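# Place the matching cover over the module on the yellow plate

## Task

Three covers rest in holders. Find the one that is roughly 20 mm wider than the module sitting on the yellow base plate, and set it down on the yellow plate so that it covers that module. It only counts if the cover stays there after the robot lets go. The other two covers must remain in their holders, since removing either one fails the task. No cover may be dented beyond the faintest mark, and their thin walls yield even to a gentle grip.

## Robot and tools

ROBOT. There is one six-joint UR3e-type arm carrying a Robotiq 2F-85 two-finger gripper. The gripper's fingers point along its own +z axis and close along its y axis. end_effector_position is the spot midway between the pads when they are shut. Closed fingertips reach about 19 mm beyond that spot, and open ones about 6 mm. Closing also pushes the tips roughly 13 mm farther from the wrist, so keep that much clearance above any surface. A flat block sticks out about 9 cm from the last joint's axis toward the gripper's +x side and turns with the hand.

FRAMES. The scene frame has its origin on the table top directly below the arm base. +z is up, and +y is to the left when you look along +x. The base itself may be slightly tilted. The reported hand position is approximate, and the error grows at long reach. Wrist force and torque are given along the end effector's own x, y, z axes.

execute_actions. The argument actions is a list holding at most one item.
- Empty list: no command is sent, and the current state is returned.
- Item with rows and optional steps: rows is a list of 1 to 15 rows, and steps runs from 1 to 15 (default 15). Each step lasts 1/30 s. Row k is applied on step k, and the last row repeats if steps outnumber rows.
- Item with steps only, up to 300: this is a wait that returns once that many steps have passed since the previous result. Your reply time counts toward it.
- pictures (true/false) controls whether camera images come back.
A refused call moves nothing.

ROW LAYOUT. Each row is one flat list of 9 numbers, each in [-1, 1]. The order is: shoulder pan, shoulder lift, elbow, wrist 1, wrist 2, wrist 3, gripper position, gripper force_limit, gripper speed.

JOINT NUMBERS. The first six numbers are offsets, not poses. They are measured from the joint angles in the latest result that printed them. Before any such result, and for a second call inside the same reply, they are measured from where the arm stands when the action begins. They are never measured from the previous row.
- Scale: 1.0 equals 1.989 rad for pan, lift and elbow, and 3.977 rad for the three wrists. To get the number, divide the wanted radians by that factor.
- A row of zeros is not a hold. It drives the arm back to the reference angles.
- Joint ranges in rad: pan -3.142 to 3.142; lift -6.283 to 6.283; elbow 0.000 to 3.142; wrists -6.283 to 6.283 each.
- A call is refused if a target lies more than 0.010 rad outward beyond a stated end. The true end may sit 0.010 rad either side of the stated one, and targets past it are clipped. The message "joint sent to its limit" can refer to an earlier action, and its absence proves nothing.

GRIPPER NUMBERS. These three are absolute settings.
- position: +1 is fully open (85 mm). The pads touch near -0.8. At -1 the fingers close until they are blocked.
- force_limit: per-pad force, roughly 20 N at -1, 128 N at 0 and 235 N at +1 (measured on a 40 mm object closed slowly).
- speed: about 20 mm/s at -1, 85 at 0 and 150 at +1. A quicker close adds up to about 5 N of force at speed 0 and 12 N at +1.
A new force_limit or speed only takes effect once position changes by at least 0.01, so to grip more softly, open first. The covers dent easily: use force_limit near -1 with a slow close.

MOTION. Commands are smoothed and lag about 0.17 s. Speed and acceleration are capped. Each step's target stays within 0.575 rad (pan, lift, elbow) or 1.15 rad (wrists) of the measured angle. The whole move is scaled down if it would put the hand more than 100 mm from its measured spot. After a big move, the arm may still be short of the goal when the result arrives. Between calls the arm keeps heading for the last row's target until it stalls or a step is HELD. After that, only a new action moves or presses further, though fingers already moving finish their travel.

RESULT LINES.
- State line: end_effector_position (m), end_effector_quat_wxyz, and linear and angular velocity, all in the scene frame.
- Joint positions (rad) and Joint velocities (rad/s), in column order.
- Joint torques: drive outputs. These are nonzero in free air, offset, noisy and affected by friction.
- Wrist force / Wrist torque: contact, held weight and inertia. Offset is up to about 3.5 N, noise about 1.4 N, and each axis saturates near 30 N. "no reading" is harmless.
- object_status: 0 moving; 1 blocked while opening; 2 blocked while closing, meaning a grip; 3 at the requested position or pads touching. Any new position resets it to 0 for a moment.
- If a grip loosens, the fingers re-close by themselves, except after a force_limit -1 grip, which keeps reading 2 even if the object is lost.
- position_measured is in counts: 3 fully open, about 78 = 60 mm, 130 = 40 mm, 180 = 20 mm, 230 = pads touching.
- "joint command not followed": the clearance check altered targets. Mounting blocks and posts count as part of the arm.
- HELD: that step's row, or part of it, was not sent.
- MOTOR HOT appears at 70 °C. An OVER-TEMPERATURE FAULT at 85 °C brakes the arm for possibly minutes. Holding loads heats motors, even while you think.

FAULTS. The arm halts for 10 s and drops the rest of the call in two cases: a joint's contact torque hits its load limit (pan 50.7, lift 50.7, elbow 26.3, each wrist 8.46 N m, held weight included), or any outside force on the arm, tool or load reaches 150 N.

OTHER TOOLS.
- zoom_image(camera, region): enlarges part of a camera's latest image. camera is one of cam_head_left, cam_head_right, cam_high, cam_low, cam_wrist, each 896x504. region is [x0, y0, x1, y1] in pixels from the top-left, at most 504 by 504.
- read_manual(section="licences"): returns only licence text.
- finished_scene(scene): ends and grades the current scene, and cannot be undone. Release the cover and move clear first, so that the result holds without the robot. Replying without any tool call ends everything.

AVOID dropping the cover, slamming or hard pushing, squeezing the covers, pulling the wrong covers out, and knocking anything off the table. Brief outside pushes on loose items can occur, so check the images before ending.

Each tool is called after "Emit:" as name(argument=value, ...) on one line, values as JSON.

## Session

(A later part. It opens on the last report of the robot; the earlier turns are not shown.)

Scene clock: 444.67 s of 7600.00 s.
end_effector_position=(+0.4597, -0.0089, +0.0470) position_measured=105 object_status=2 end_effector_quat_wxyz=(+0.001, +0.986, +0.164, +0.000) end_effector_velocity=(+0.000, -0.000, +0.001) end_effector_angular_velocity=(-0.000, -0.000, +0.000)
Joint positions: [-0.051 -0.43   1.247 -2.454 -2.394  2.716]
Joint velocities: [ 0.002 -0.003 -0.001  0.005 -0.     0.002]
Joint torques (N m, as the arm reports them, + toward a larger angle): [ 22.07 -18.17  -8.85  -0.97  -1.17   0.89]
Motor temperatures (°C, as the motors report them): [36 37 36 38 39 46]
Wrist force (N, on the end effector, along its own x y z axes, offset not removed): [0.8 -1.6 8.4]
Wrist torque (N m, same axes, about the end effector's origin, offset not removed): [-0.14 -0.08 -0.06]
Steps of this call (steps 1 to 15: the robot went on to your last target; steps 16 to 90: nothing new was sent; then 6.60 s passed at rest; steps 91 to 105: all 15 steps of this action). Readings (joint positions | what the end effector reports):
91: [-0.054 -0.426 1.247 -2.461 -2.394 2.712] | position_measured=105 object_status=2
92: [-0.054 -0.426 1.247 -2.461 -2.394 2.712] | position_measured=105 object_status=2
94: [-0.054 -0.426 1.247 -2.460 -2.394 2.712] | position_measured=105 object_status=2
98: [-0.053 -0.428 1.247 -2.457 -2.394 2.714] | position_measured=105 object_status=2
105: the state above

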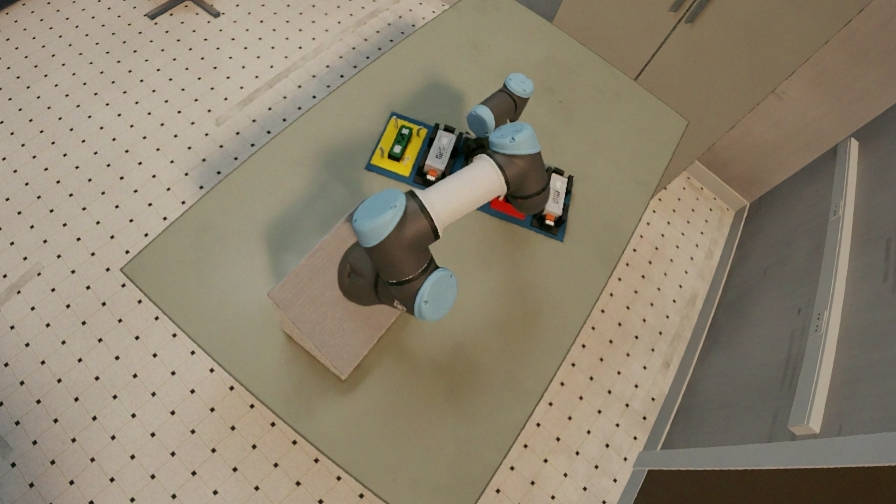

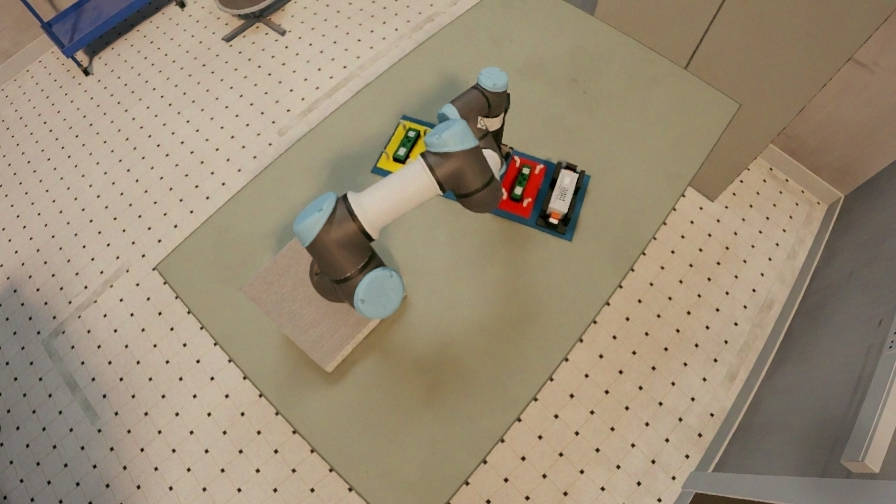

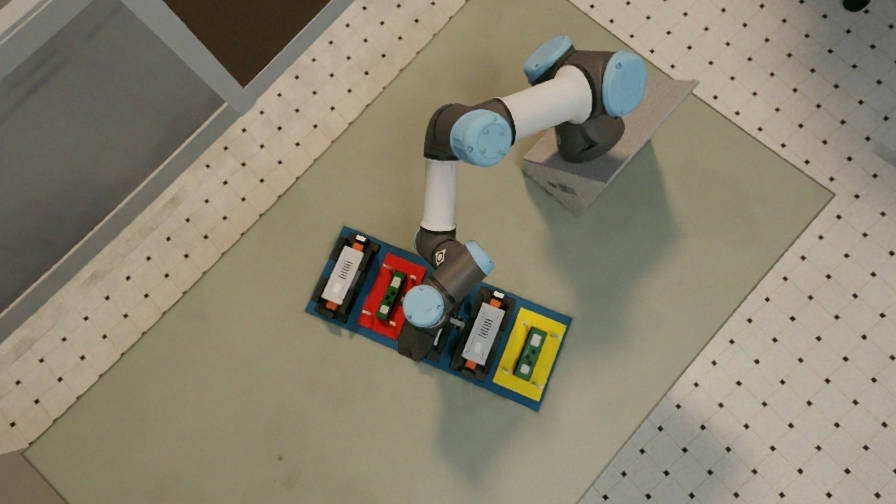

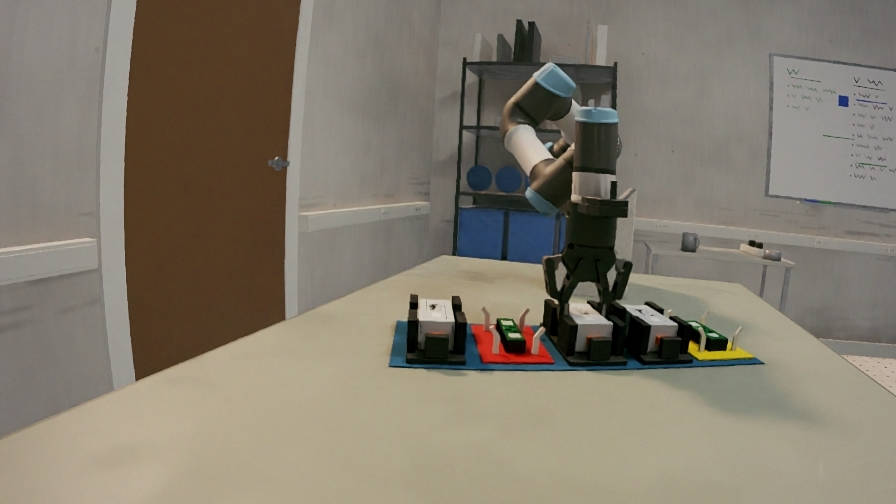

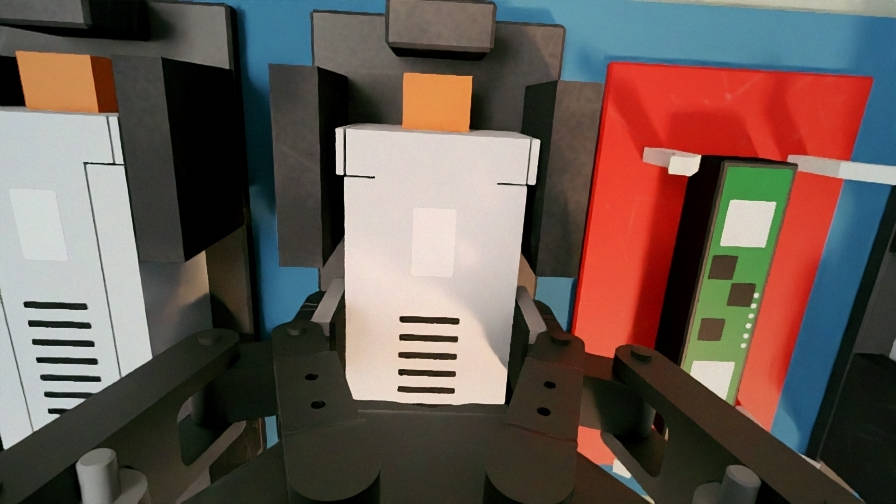

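Emit:
execute_actions(actions=[{"rows": [[0.0006,-0.0008,-0.0001,0.0008,0,0.0005,-0.98,-0.88,-1],[0.0013,-0.0016,-0.0002,0.0017,0,0.0009,-0.98,-0.88,-1],[0.0019,-0.0025,-0.0004,0.0025,0,0.0014,-0.98,-0.88,-1],[0.0026,-0.0033,-0.0005,0.0033,-0.0001,0.0019,-0.98,-0.88,-1],[0.0032,-0.0041,-0.0007,0.0042,-0.0001,0.0023,-0.98,-0.88,-1],[0.0038,-0.005,-0.0008,0.005,-0.0001,0.0028,-0.98,-0.88,-1],[0.0045,-0.0058,-0.001,0.0058,-0.0001,0.0033,-0.98,-0.88,-1],[0.0051,-0.0066,-0.0012,0.0067,-0.0001,0.0038,-0.98,-0.88,-1],[0.0058,-0.0074,-0.0013,0.0075,-0.0002,0.0042,-0.98,-0.88,-1],[0.0064,-0.0082,-0.0015,0.0083,-0.0002,0.0047,-0.98,-0.88,-1],[0.007,-0.0091,-0.0017,0.0092,-0.0002,0.0052,-0.98,-0.88,-1],[0.00767,-0.00988,-0.00184,0.00999,-0.0002,0.00563,-0.98,-0.88,-1]], "steps": 15}])

Scene clock: 468.77 s of 7600.00 s.
end_effector_position=(+0.4597, -0.0089, +0.0549) position_measured=105 object_status=2 end_effector_quat_wxyz=(+0.000, +0.986, +0.164, +0.000) end_effector_velocity=(+0.000, -0.000, +0.013) end_effector_angular_velocity=(+0.000, -0.002, -0.002)
Joint positions: [-0.038 -0.446  1.244 -2.42  -2.395  2.735]
Joint velocities: [ 0.021 -0.027 -0.006  0.053 -0.001  0.031]
Joint torques (N m, as the arm reports them, + toward a larger angle): [ 21.17 -17.57  -8.53  -0.94  -0.97   0.83]
Motor temperatures (°C, as the motors report them): [36 37 36 38 39 46]
Wrist force (N, on the end effector, along its own x y z axes, offset not removed): [-1.2 0.0 7.0]
Wrist torque (N m, same axes, about the end effector's origin, offset not removed): [0.05 0.19 0.00]
Steps of this call (steps 1 to 15: the robot went on to your last target; steps 16 to 90: nothing new was sent; then 20.60 s passed at rest; steps 91 to 105: all 15 steps of this action). Readings (joint positions | what the end effector reports):
91: [-0.051 -0.430 1.247 -2.453 -2.394 2.717] | position_measured=105 object_status=2
92: [-0.050 -0.430 1.247 -2.453 -2.394 2.717] | position_measured=105 object_status=2
94: [-0.050 -0.432 1.247 -2.450 -2.394 2.718] | position_measured=105 object_status=2
98: [-0.046 -0.437 1.246 -2.440 -2.394 2.724] | position_measured=105 object_status=2
105: the state above

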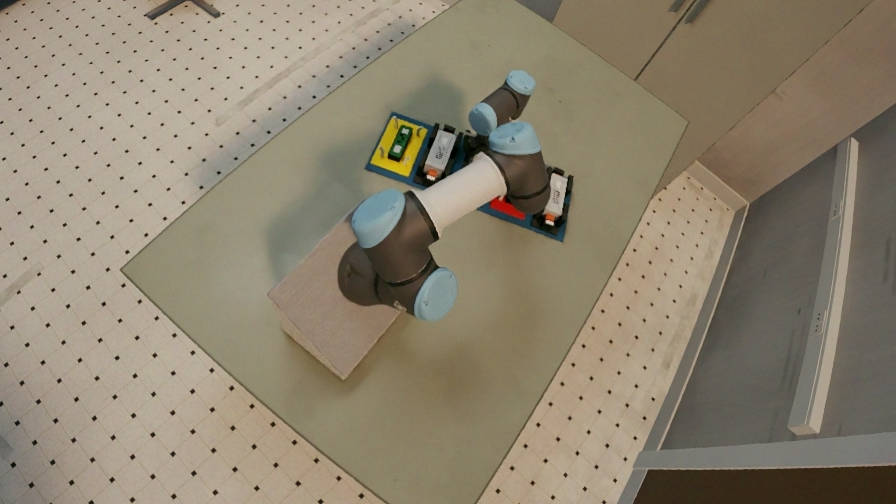

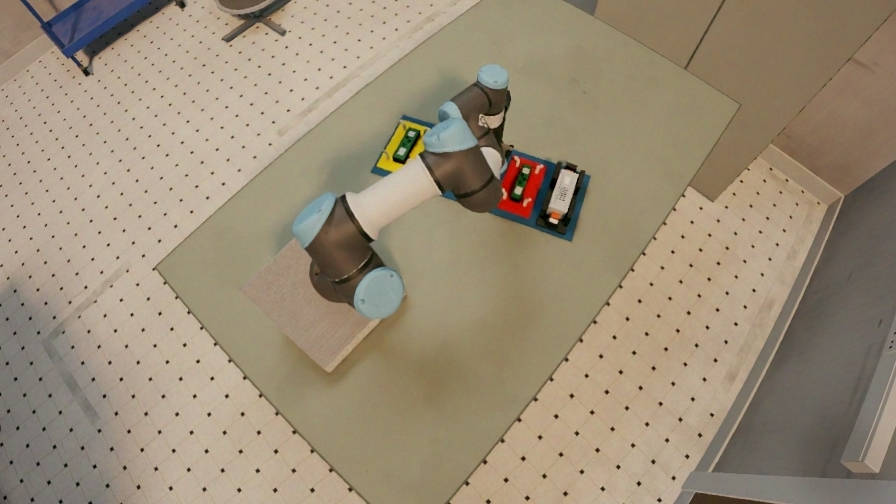

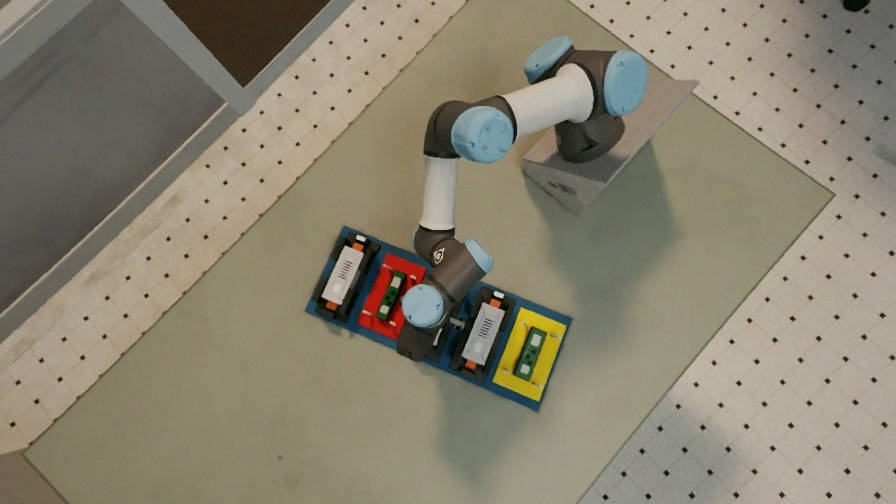

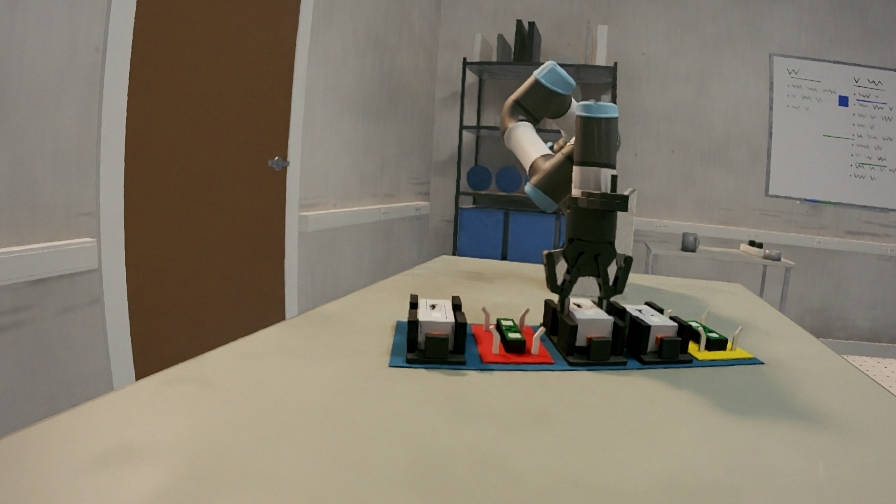

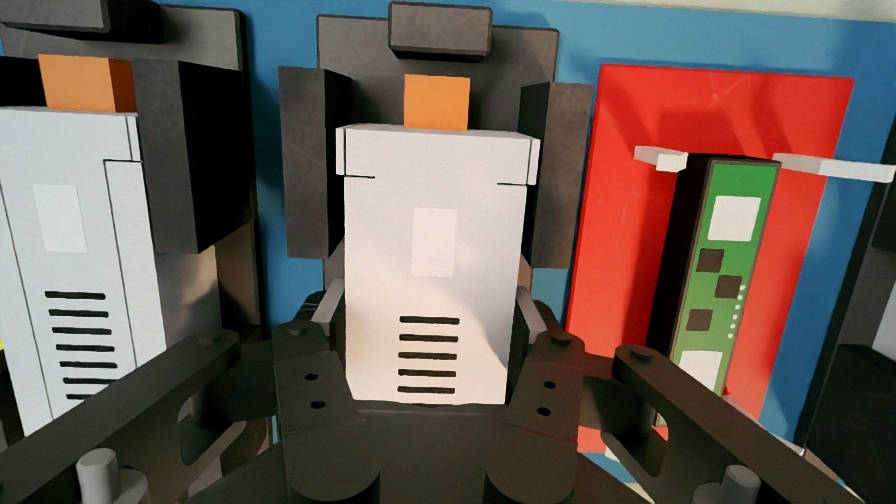

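Emit:
execute_actions(actions=[{"rows": [[0.0019,-0.0024,-0.0006,0.0025,0,0.0014,-0.98,-0.88,-1],[0.0027,-0.0034,-0.0009,0.0036,0,0.002,-0.98,-0.88,-1],[0.0035,-0.0044,-0.0012,0.0047,-0.0001,0.0026,-0.98,-0.88,-1],[0.0043,-0.0054,-0.0015,0.0058,-0.0001,0.0032,-0.98,-0.88,-1],[0.0052,-0.0064,-0.0018,0.0069,-0.0001,0.0038,-0.98,-0.88,-1],[0.006,-0.0074,-0.0021,0.008,-0.0001,0.0044,-0.98,-0.88,-1],[0.0068,-0.0084,-0.0025,0.0091,-0.0001,0.005,-0.98,-0.88,-1],[0.0076,-0.0094,-0.0028,0.0103,-0.0002,0.0056,-0.98,-0.88,-1],[0.0085,-0.0104,-0.0032,0.0114,-0.0002,0.0062,-0.98,-0.88,-1],[0.0093,-0.0114,-0.0036,0.0125,-0.0002,0.0068,-0.98,-0.88,-1],[0.0101,-0.0124,-0.004,0.0136,-0.0002,0.0074,-0.98,-0.88,-1],[0.0109,-0.0133,-0.0044,0.0148,-0.0002,0.008,-0.98,-0.88,-1],[0.0118,-0.0143,-0.0048,0.0159,-0.0002,0.0087,-0.98,-0.88,-1],[0.01259,-0.01527,-0.00522,0.01705,-0.00025,0.00927,-0.98,-0.88,-1]], "steps": 15}], pictures=false)

Emit:
execute_actions(actions=[{"steps": 10}], pictures=false)

Emit:
execute_actions(actions=[{"rows": [[0.0012,-0.0013,-0.0007,0.0016,0,0.0008,-0.98,-0.88,-1],[0.0023,-0.0026,-0.0014,0.0032,0,0.0017,-0.98,-0.88,-1],[0.0035,-0.0039,-0.0021,0.0049,0,0.0025,-0.98,-0.88,-1],[0.0046,-0.0052,-0.0028,0.0065,0,0.0034,-0.98,-0.88,-1],[0.0058,-0.0064,-0.0036,0.0081,0,0.0042,-0.98,-0.88,-1],[0.0069,-0.0077,-0.0043,0.0098,0,0.0051,-0.98,-0.88,-1],[0.0081,-0.009,-0.0051,0.0114,0,0.0059,-0.98,-0.88,-1],[0.0092,-0.0102,-0.0059,0.0131,0,0.0068,-0.98,-0.88,-1],[0.0104,-0.0114,-0.0067,0.0147,0,0.0076,-0.98,-0.88,-1],[0.0115,-0.0126,-0.0076,0.0164,0,0.0085,-0.98,-0.88,-1],[0.0127,-0.0138,-0.0085,0.018,0,0.0093,-0.98,-0.88,-1],[0.0138,-0.015,-0.0094,0.0197,0,0.0102,-0.98,-0.88,-1],[0.015,-0.0162,-0.0103,0.0213,0,0.011,-0.98,-0.88,-1],[0.0161,-0.0174,-0.0112,0.023,0,0.0119,-0.98,-0.88,-1]], "steps": 15}], pictures=false)

Emit:
execute_actions(actions=[{"steps": 10}])

Scene clock: 526.23 s of 7600.00 s.
end_effector_position=(+0.4597, -0.0089, +0.0669) position_measured=105 object_status=2 end_effector_quat_wxyz=(+0.000, +0.986, +0.164, +0.000) end_effector_velocity=(+0.000, -0.000, +0.028) end_effector_angular_velocity=(-0.000, -0.002, -0.004)
Joint positions: [-0.019 -0.47   1.236 -2.368 -2.396  2.764]
Joint velocities: [ 0.044 -0.053 -0.021  0.119 -0.002  0.067]
Joint torques (N m, as the arm reports them, + toward a larger angle): [ 20.95 -16.77  -9.23  -0.99  -0.91   0.84]
Motor temperatures (°C, as the motors report them): [36 37 36 38 39 46]
Wrist force (N, on the end effector, along its own x y z axes, offset not removed): [-1.1 -0.5 6.2]
Wrist torque (N m, same axes, about the end effector's origin, offset not removed): [-0.04 0.14 -0.01]
Steps of this call (steps 1 to 15: the robot went on to your last target; steps 16 to 90: nothing new was sent; then 53.97 s passed at rest; steps 91 to 105: all 15 steps of this action). Readings (joint positions | what the end effector reports):
91: [-0.036 -0.450 1.243 -2.414 -2.395 2.739] | position_measured=105 object_status=2
92: [-0.035 -0.450 1.243 -2.413 -2.395 2.739] | position_measured=105 object_status=2
94: [-0.034 -0.451 1.243 -2.410 -2.395 2.741] | position_measured=105 object_status=2
98: [-0.029 -0.457 1.241 -2.397 -2.395 2.748] | position_measured=105 object_status=2
105: the state above

Scene clock: 526.57 s of 7600.00 s.
end_effector_position=(+0.4597, -0.0089, +0.0702) position_measured=105 object_status=2 end_effector_quat_wxyz=(+0.001, +0.986, +0.164, +0.000) end_effector_velocity=(+0.000, -0.000, +0.001) end_effector_angular_velocity=(-0.000, +0.000, -0.002)
Joint positions: [-0.013 -0.476  1.234 -2.354 -2.396  2.771]
Joint velocities: [ 0.002 -0.003 -0.001  0.007 -0.     0.005]
Joint torques (N m, as the arm reports them, + toward a larger angle): [ 18.68 -14.58  -7.73  -0.65  -1.     0.84]
Motor temperatures (°C, as the motors report them): [36 37 36 38 39 46]
Wrist force (N, on the end effector, along its own x y z axes, offset not removed): [-0.1 -0.5 0.4]
Wrist torque (N m, same axes, about the end effector's origin, offset not removed): [-0.02 0.01 -0.02]
Steps of this call (steps 1 to 10: the robot went on to your last target). Readings (joint positions | what the end effector reports):
1: [-0.017 -0.472 1.236 -2.364 -2.396 2.766] | position_measured=105 object_status=2
2: [-0.016 -0.473 1.235 -2.362 -2.396 2.767] | position_measured=105 object_status=2
4: [-0.015 -0.475 1.234 -2.358 -2.396 2.769] | position_measured=105 object_status=2
8: [-0.014 -0.476 1.234 -2.354 -2.396 2.771] | position_measured=105 object_status=2
10: the state above

Scene clock: 527.07 s of 7600.00 s.
end_effector_position=(+0.4597, -0.0087, +0.0852) position_measured=105 object_status=2 end_effector_quat_wxyz=(+0.000, +0.986, +0.164, +0.000) end_effector_velocity=(+0.000, -0.000, +0.039) end_effector_angular_velocity=(-0.000, -0.002, -0.001)
Joint positions: [ 0.011 -0.503  1.217 -2.285 -2.396  2.807]
Joint velocities: [ 0.062 -0.066 -0.047  0.177 -0.     0.091]
Joint torques (N m, as the arm reports them, + toward a larger angle): [ 17.81 -15.25  -8.23  -0.53  -0.89   0.85]
Motor temperatures (°C, as the motors report them): [36 37 36 38 39 46]
Wrist force (N, on the end effector, along its own x y z axes, offset not removed): [-0.1 -0.2 1.7]
Wrist torque (N m, same axes, about the end effector's origin, offset not removed): [0.00 0.07 0.04]
Steps of this call (steps 1 to 15: all 15 steps of this action). Readings (joint positions | what the end effector reports):
1: [-0.013 -0.476 1.234 -2.353 -2.396 2.772] | position_measured=105 object_status=2
2: [-0.013 -0.477 1.233 -2.352 -2.396 2.772] | position_measured=105 object_status=2
4: [-0.011 -0.479 1.232 -2.347 -2.396 2.775] | position_measured=105 object_status=2
8: [-0.004 -0.487 1.228 -2.328 -2.396 2.785] | position_measured=105 object_status=2
15: the state above

Scene clock: 527.40 s of 7600.00 s.
end_effector_position=(+0.4597, -0.0088, +0.0899) position_measured=105 object_status=2 end_effector_quat_wxyz=(+0.000, +0.986, +0.164, +0.000) end_effector_velocity=(+0.001, -0.000, +0.003) end_effector_angular_velocity=(+0.000, -0.003, -0.001)
Joint positions: [ 0.018 -0.51   1.212 -2.263 -2.396  2.818]
Joint velocities: [ 0.005 -0.005 -0.003  0.009  0.     0.004]
Joint torques (N m, as the arm reports them, + toward a larger angle): [ 19.32 -15.5   -8.18  -0.52  -0.74   0.87]
Motor temperatures (°C, as the motors report them): [36 37 36 38 39 46]
Wrist force (N, on the end effector, along its own x y z axes, offset not removed): [-0.2 -0.6 1.3]
Wrist torque (N m, same axes, about the end effector's origin, offset not removed): [-0.07 0.03 -0.03]
Steps of this call (steps 1 to 10: the robot went on to your last target). Readings (joint positions | what the end effector reports):
1: [0.013 -0.505 1.216 -2.279 -2.396 2.810] | position_measured=105 object_status=2
2: [0.014 -0.506 1.215 -2.275 -2.396 2.812] | position_measured=105 object_status=2
4: [0.016 -0.508 1.213 -2.269 -2.396 2.815] | position_measured=105 object_status=2
8: [0.018 -0.510 1.212 -2.264 -2.396 2.818] | position_measured=105 object_status=2
10: the state above

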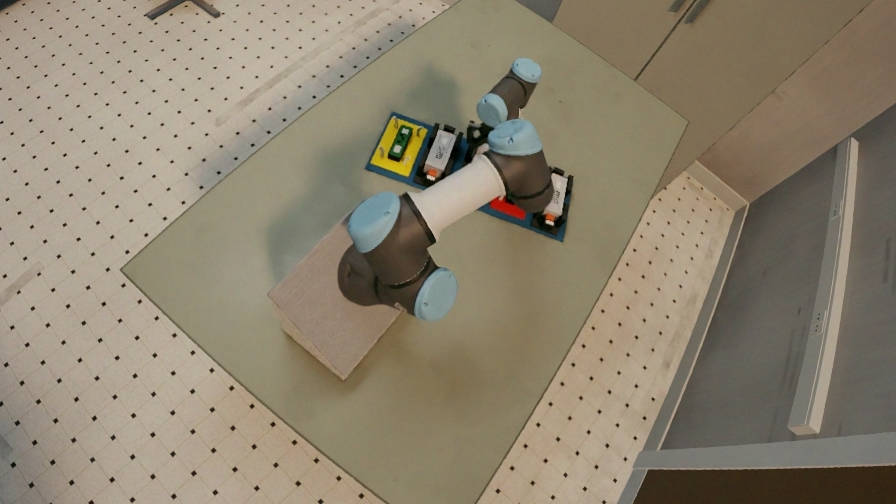

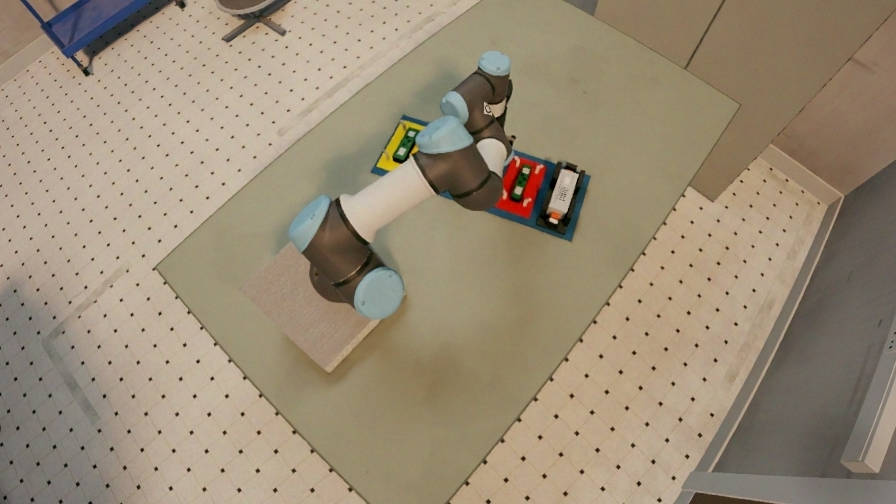

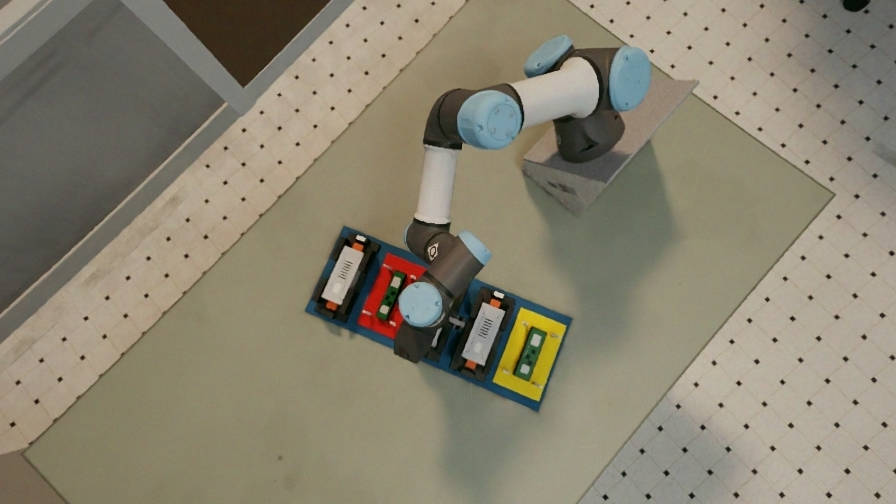

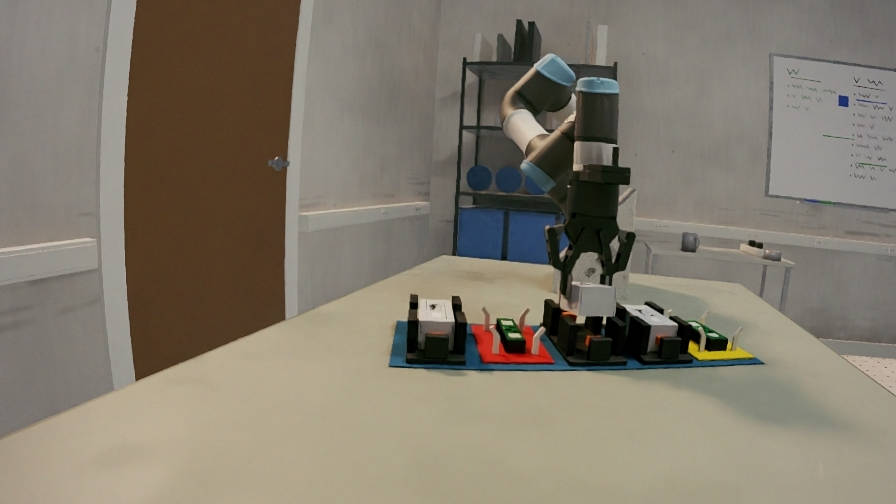

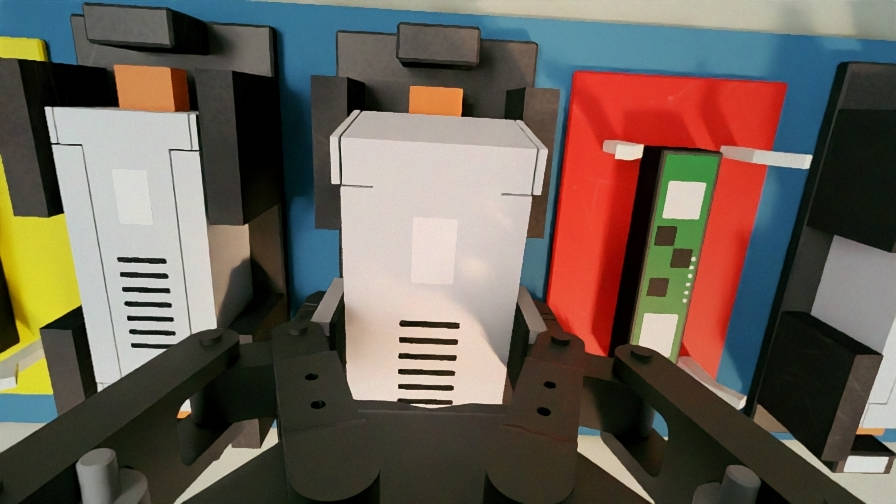

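Emit:
zoom_image(camera="cam_wrist", region=[300, 70, 580, 410])

Emit:
zoom_image(camera="cam_low", region=[520, 220, 680, 370])

Region (300, 70, 580, 410) of cam_wrist's 896x504 image, scaled by 1.482, with more detail than that image has; it fills the left 415 columns of this view, and the rest is white.

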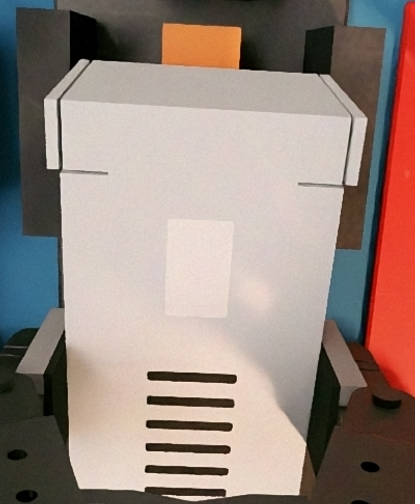

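Region (520, 220, 680, 370) of cam_low's 896x504 image, scaled by 3.150, with more detail than that image has; it fills the top 472 rows of this view, and the rest is white.

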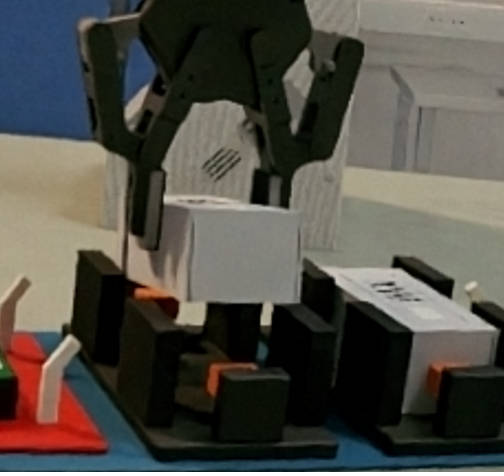

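Emit:
execute_actions(actions=[{"rows": [[0.002,-0.0019,-0.002,0.0031,0,0.0015,-0.98,-0.88,-1],[0.004,-0.0039,-0.0041,0.0062,0,0.003,-0.98,-0.88,-1],[0.006,-0.0058,-0.0062,0.0092,0.0001,0.0046,-0.98,-0.88,-1],[0.008,-0.0078,-0.0082,0.0123,0.0001,0.0061,-0.98,-0.88,-1],[0.0101,-0.0097,-0.0103,0.0154,0.0001,0.0076,-0.98,-0.88,-1],[0.0121,-0.0116,-0.0124,0.0185,0.0002,0.0092,-0.98,-0.88,-1],[0.0141,-0.0136,-0.0144,0.0215,0.0002,0.0107,-0.98,-0.88,-1],[0.0161,-0.0155,-0.0165,0.0246,0.0002,0.0122,-0.98,-0.88,-1]], "steps": 15}], pictures=false)

Emit:
execute_actions(actions=[{"rows": [[0.0042,0.0049,-0.0077,0.0046,0.0004,0.0037,-0.98,-0.88,-1],[0.0078,0.0119,-0.0155,0.0079,0.0009,0.007,-0.98,-0.88,-1],[0.0122,0.0212,-0.0257,0.0122,0.0016,0.0112,-0.98,-0.88,-1],[0.0176,0.0316,-0.0371,0.017,0.0024,0.016,-0.98,-0.88,-1],[0.0235,0.0435,-0.0502,0.0225,0.0033,0.0216,-0.98,-0.88,-1],[0.0295,0.0554,-0.0632,0.028,0.0042,0.0271,-0.98,-0.88,-1],[0.0354,0.0673,-0.0763,0.0336,0.0051,0.0326,-0.98,-0.88,-1],[0.0414,0.0792,-0.0894,0.0391,0.0059,0.0381,-0.98,-0.88,-1],[0.0473,0.0911,-0.1024,0.0446,0.0068,0.0436,-0.98,-0.88,-1],[0.0533,0.103,-0.1155,0.0502,0.0077,0.0491,-0.98,-0.88,-1],[0.0592,0.1149,-0.1286,0.0557,0.0086,0.0546,-0.98,-0.88,-1],[0.0652,0.1268,-0.1416,0.0612,0.0095,0.0601,-0.98,-0.88,-1],[0.0711,0.1387,-0.1547,0.0667,0.0103,0.0656,-0.98,-0.88,-1],[0.0771,0.1506,-0.1678,0.0723,0.0112,0.0711,-0.98,-0.88,-1],[0.083,0.1625,-0.1808,0.0778,0.0121,0.0766,-0.98,-0.88,-1]], "steps": 15}], pictures=false)

Emit:
execute_actions(actions=[{"rows": [[0.0312,0.0625,-0.0686,0.029,0.0046,0.0289,-0.98,-0.88,-1],[0.0372,0.0744,-0.0816,0.0345,0.0055,0.0344,-0.98,-0.88,-1],[0.0431,0.0863,-0.0947,0.0401,0.0064,0.0399,-0.98,-0.88,-1],[0.0491,0.0981,-0.1078,0.0456,0.0073,0.0454,-0.98,-0.88,-1],[0.055,0.11,-0.1208,0.0511,0.0081,0.0509,-0.98,-0.88,-1],[0.061,0.1219,-0.1339,0.0566,0.009,0.0564,-0.98,-0.88,-1],[0.0669,0.1338,-0.147,0.0622,0.0099,0.062,-0.98,-0.88,-1],[0.0729,0.1457,-0.16,0.0677,0.0108,0.0675,-0.98,-0.88,-1],[0.0788,0.1576,-0.1731,0.0732,0.0117,0.073,-0.98,-0.88,-1],[0.0833,0.1666,-0.1829,0.0774,0.0123,0.0771,-0.98,-0.88,-1],[0.0863,0.1725,-0.1894,0.0801,0.0128,0.0799,-0.98,-0.88,-1],[0.0893,0.1785,-0.1959,0.0829,0.0132,0.0826,-0.98,-0.88,-1]], "steps": 15}], pictures=false)

Emit:
execute_actions(actions=[{"steps": 20}], pictures=false)

Scene clock: 645.63 s of 7600.00 s.
end_effector_position=(+0.4598, -0.0091, +0.1089) position_measured=105 object_status=2 end_effector_quat_wxyz=(+0.000, +0.987, +0.163, +0.001) end_effector_velocity=(-0.000, -0.000, +0.013) end_effector_angular_velocity=(-0.000, +0.001, +0.002)
Joint positions: [ 0.048 -0.539  1.181 -2.173 -2.395  2.863]
Joint velocities: [ 0.019 -0.019 -0.02   0.061  0.001  0.028]
Joint torques (N m, as the arm reports them, + toward a larger angle): [ 18.42 -15.46  -8.68  -0.5    0.91   0.89]
Motor temperatures (°C, as the motors report them): [36 37 36 38 39 46]
Wrist force (N, on the end effector, along its own x y z axes, offset not removed): [0.0 0.0 1.6]
Wrist torque (N m, same axes, about the end effector's origin, offset not removed): [0.09 0.01 -0.01]
Steps of this call (steps 1 to 30: the robot went on to your last target; steps 31 to 90: nothing new was sent; then 114.73 s passed at rest; steps 91 to 105: all 15 steps of this action). Readings (joint positions | what the end effector reports):
91: [0.019 -0.511 1.211 -2.262 -2.396 2.819] | position_measured=105 object_status=2
92: [0.019 -0.512 1.211 -2.260 -2.396 2.820] | position_measured=105 object_status=2
94: [0.022 -0.515 1.207 -2.250 -2.396 2.825] | position_measured=105 object_status=2
98: [0.034 -0.526 1.195 -2.214 -2.395 2.842] | position_measured=105 object_status=2
105: the state above

Scene clock: 646.13 s of 7600.00 s.
end_effector_position=(+0.4503, +0.0733, +0.1090) position_measured=105 object_status=2 end_effector_quat_wxyz=(-0.009, +0.986, +0.165, -0.023) end_effector_velocity=(-0.060, +0.248, -0.008) end_effector_angular_velocity=(-0.019, +0.161, +0.012)
Joint positions: [ 0.16  -0.325  0.942 -1.961 -2.362  3.07 ]
Joint velocities: [ 0.34   0.678 -0.741  0.628  0.099  0.625]
Joint torques (N m, as the arm reports them, + toward a larger angle): [ 19.89 -11.39 -12.41  -0.12   1.05   1.55]
Motor temperatures (°C, as the motors report them): [36 37 36 38 39 46]
Wrist force (N, on the end effector, along its own x y z axes, offset not removed): [0.2 -1.1 1.1]
Wrist torque (N m, same axes, about the end effector's origin, offset not removed): [-0.14 0.01 0.05]
Steps of this call (steps 1 to 15: all 15 steps of this action). Readings (joint positions | what the end effector reports):
1: [0.049 -0.539 1.181 -2.171 -2.395 2.864] | position_measured=105 object_status=2
2: [0.050 -0.538 1.178 -2.167 -2.395 2.867] | position_measured=105 object_status=2
4: [0.056 -0.527 1.165 -2.155 -2.393 2.878] | position_measured=105 object_status=2
8: [0.085 -0.473 1.105 -2.101 -2.385 2.931] | position_measured=105 object_status=2
15: the state above

Scene clock: 646.63 s of 7600.00 s.
end_effector_position=(+0.4015, +0.1797, +0.1024) position_measured=105 object_status=2 end_effector_quat_wxyz=(+0.006, +0.984, +0.164, -0.064) end_effector_velocity=(-0.063, +0.091, -0.010) end_effector_angular_velocity=(-0.074, +0.061, -0.006)
Joint positions: [ 0.32  -0.007  0.593 -1.665 -2.315  3.366]
Joint velocities: [ 0.154  0.315 -0.35   0.282  0.043  0.281]
Joint torques (N m, as the arm reports them, + toward a larger angle): [ 15.82 -17.05 -11.15  -0.58   0.83   0.99]
Motor temperatures (°C, as the motors report them): [36 37 36 38 39 46]
Wrist force (N, on the end effector, along its own x y z axes, offset not removed): [0.1 -2.5 1.8]
Wrist torque (N m, same axes, about the end effector's origin, offset not removed): [-0.28 0.02 0.04]
Steps of this call (steps 1 to 15: all 15 steps of this action). Readings (joint positions | what the end effector reports):
1: [0.172 -0.302 0.916 -1.940 -2.359 3.092] | position_measured=105 object_status=2
2: [0.183 -0.279 0.892 -1.919 -2.356 3.112] | position_measured=105 object_status=2
4: [0.205 -0.235 0.844 -1.877 -2.349 3.154] | position_measured=105 object_status=2
8: [0.252 -0.144 0.744 -1.791 -2.335 3.240] | position_measured=105 object_status=2
15: the state above

Scene clock: 647.30 s of 7600.00 s.
end_effector_position=(+0.3938, +0.1902, +0.1011) position_measured=105 object_status=2 end_effector_quat_wxyz=(+0.010, +0.984, +0.163, -0.068) end_effector_velocity=(-0.000, +0.000, +0.001) end_effector_angular_velocity=(-0.001, -0.000, -0.001)
Joint positions: [ 0.338  0.03   0.552 -1.632 -2.31   3.399]
Joint velocities: [ 0.001 -0.    -0.001  0.002  0.     0.003]
Joint torques (N m, as the arm reports them, + toward a larger angle): [ 17.13 -15.2   -9.71  -0.44   0.97   0.92]
Motor temperatures (°C, as the motors report them): [36 37 36 38 39 46]
Wrist force (N, on the end effector, along its own x y z axes, offset not removed): [-0.3 -0.5 1.6]
Wrist torque (N m, same axes, about the end effector's origin, offset not removed): [-0.08 0.13 0.00]
Steps of this call (steps 1 to 20: the robot went on to your last target). Readings (joint positions | what the end effector reports):
1: [0.324 0.003 0.583 -1.657 -2.314 3.374] | position_measured=105 object_status=2
2: [0.328 0.010 0.575 -1.650 -2.313 3.380] | position_measured=105 object_status=2
4: [0.332 0.019 0.565 -1.642 -2.312 3.388] | position_measured=105 object_status=2
8: [0.336 0.027 0.556 -1.635 -2.310 3.396] | position_measured=105 object_status=2
20: the state above

Emit:
execute_actions(actions=[{"rows": [[0.001,0.0026,-0.0028,0.001,0.0001,0.0009,-0.98,-0.88,-1],[0.002,0.0052,-0.0056,0.002,0.0003,0.0019,-0.98,-0.88,-1],[0.003,0.0078,-0.0085,0.0031,0.0004,0.0028,-0.98,-0.88,-1],[0.004,0.0104,-0.0113,0.0041,0.0005,0.0037,-0.98,-0.88,-1]], "steps": 15}], pictures=false)

Emit:
execute_actions(actions=[{"steps": 8}])

Scene clock: 664.47 s of 7600.00 s.
end_effector_position=(+0.3901, +0.1951, +0.0997) position_measured=105 object_status=2 end_effector_quat_wxyz=(+0.012, +0.984, +0.164, -0.071) end_effector_velocity=(-0.002, +0.001, -0.001) end_effector_angular_velocity=(-0.003, +0.003, +0.002)
Joint positions: [ 0.345  0.05   0.531 -1.616 -2.308  3.413]
Joint velocities: [ 0.003  0.006 -0.007  0.008  0.001  0.005]
Joint torques (N m, as the arm reports them, + toward a larger angle): [ 17.05 -14.92  -9.56  -0.35   1.     0.99]
Motor temperatures (°C, as the motors report them): [36 37 36 38 39 46]
Wrist force (N, on the end effector, along its own x y z axes, offset not removed): [-0.1 -1.4 1.8]
Wrist torque (N m, same axes, about the end effector's origin, offset not removed): [-0.17 0.07 0.05]
Steps of this call (steps 1 to 15: the robot went on to your last target; steps 16 to 90: nothing new was sent; then 13.67 s passed at rest; steps 91 to 105: all 15 steps of this action). Readings (joint positions | what the end effector reports):
91: [0.338 0.031 0.552 -1.631 -2.310 3.399] | position_measured=105 object_status=2
92: [0.338 0.031 0.551 -1.631 -2.310 3.399] | position_measured=105 object_status=2
94: [0.340 0.036 0.546 -1.627 -2.309 3.403] | position_measured=105 object_status=2
98: [0.344 0.046 0.536 -1.619 -2.308 3.410] | position_measured=105 object_status=2
105: the state above

Scene clock: 664.73 s of 7600.00 s.
end_effector_position=(+0.3900, +0.1953, +0.0997) position_measured=105 object_status=2 end_effector_quat_wxyz=(+0.012, +0.984, +0.164, -0.071) end_effector_velocity=(-0.000, -0.000, +0.000) end_effector_angular_velocity=(-0.000, +0.001, -0.000)
Joint positions: [ 0.346  0.051  0.53  -1.615 -2.308  3.413]
Joint velocities: [ 0.    -0.001 -0.001  0.003  0.     0.001]
Joint torques (N m, as the arm reports them, + toward a larger angle): [ 17.48 -14.93  -9.68  -0.36   1.03   0.92]
Motor temperatures (°C, as the motors report them): [36 37 36 38 39 46]
Wrist force (N, on the end effector, along its own x y z axes, offset not removed): [-0.2 -1.3 0.8]
Wrist torque (N m, same axes, about the end effector's origin, offset not removed): [-0.16 0.11 0.03]
Steps of this call (steps 1 to 8: the robot went on to your last target). Readings (joint positions | what the end effector reports):
1: [0.345 0.050 0.530 -1.616 -2.308 3.413] | position_measured=105 object_status=2
2: [0.345 0.051 0.530 -1.616 -2.308 3.413] | position_measured=105 object_status=2
4: [0.346 0.051 0.530 -1.615 -2.308 3.413] | position_measured=105 object_status=2
8: the state above

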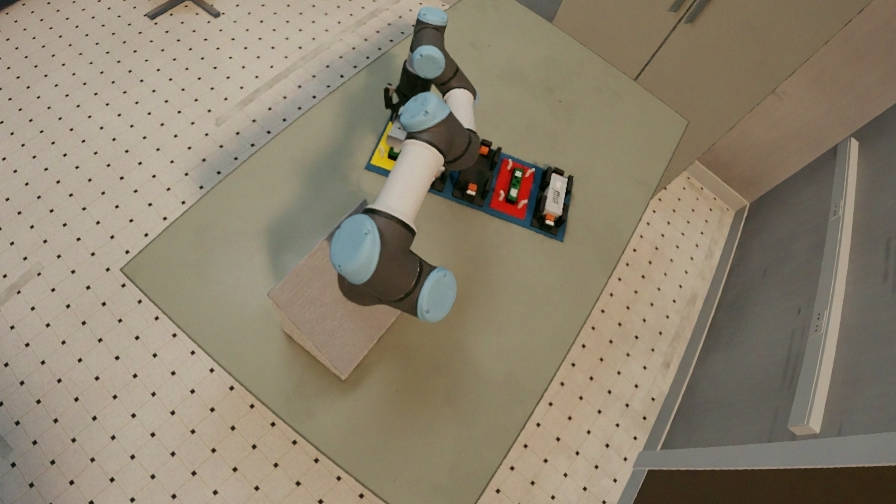

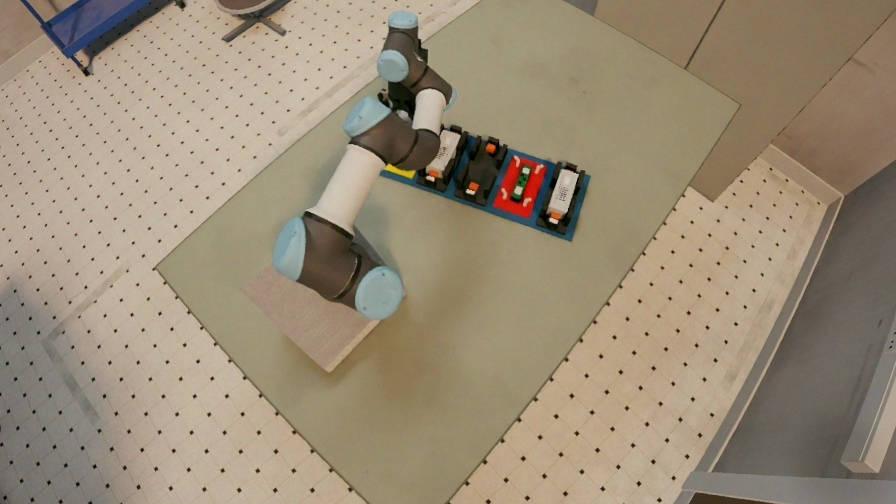

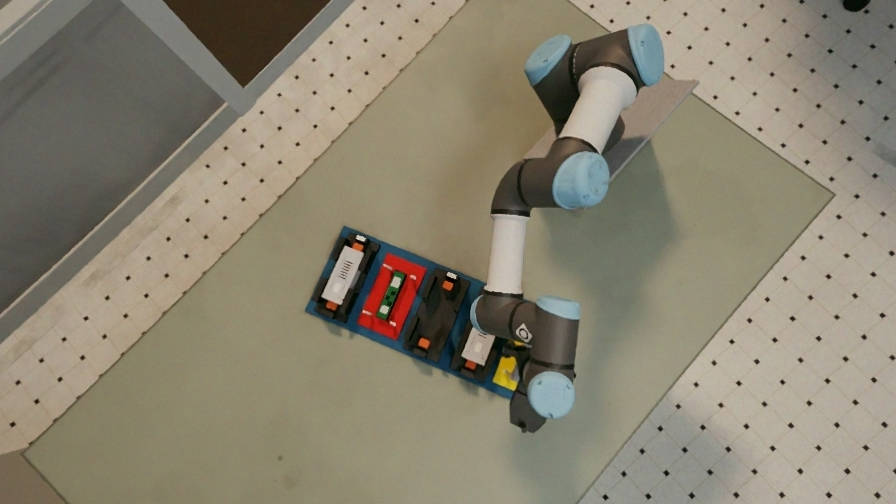

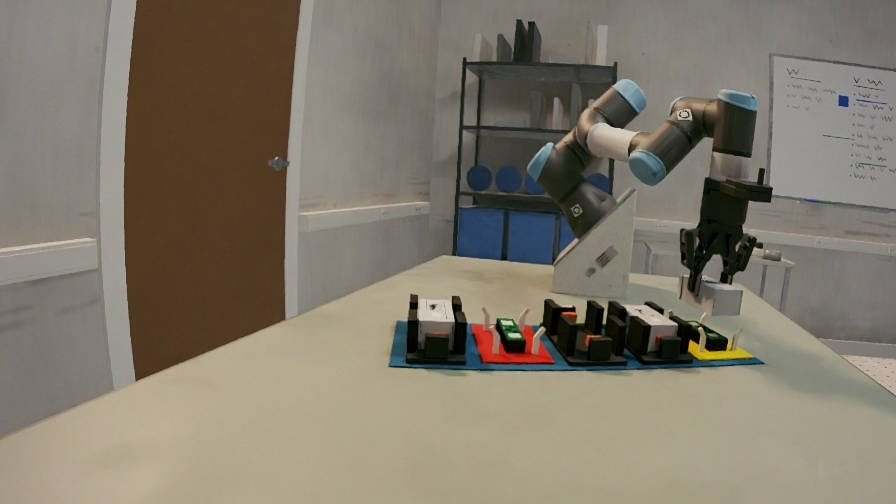

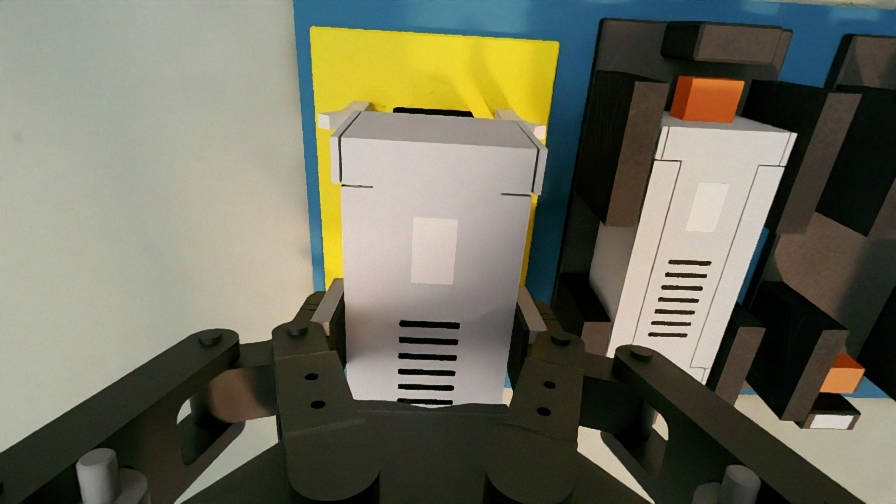

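Emit:
zoom_image(camera="cam_wrist", region=[290, 10, 590, 210])

Region (290, 10, 590, 210) of cam_wrist's 896x504 image, scaled by 1.680, with more detail than that image has.

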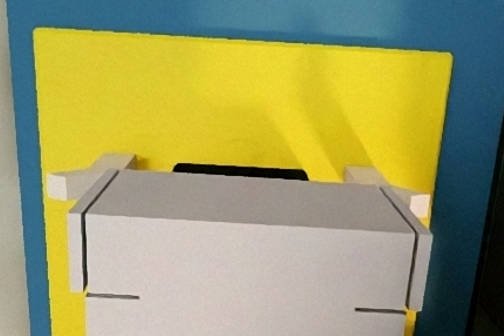

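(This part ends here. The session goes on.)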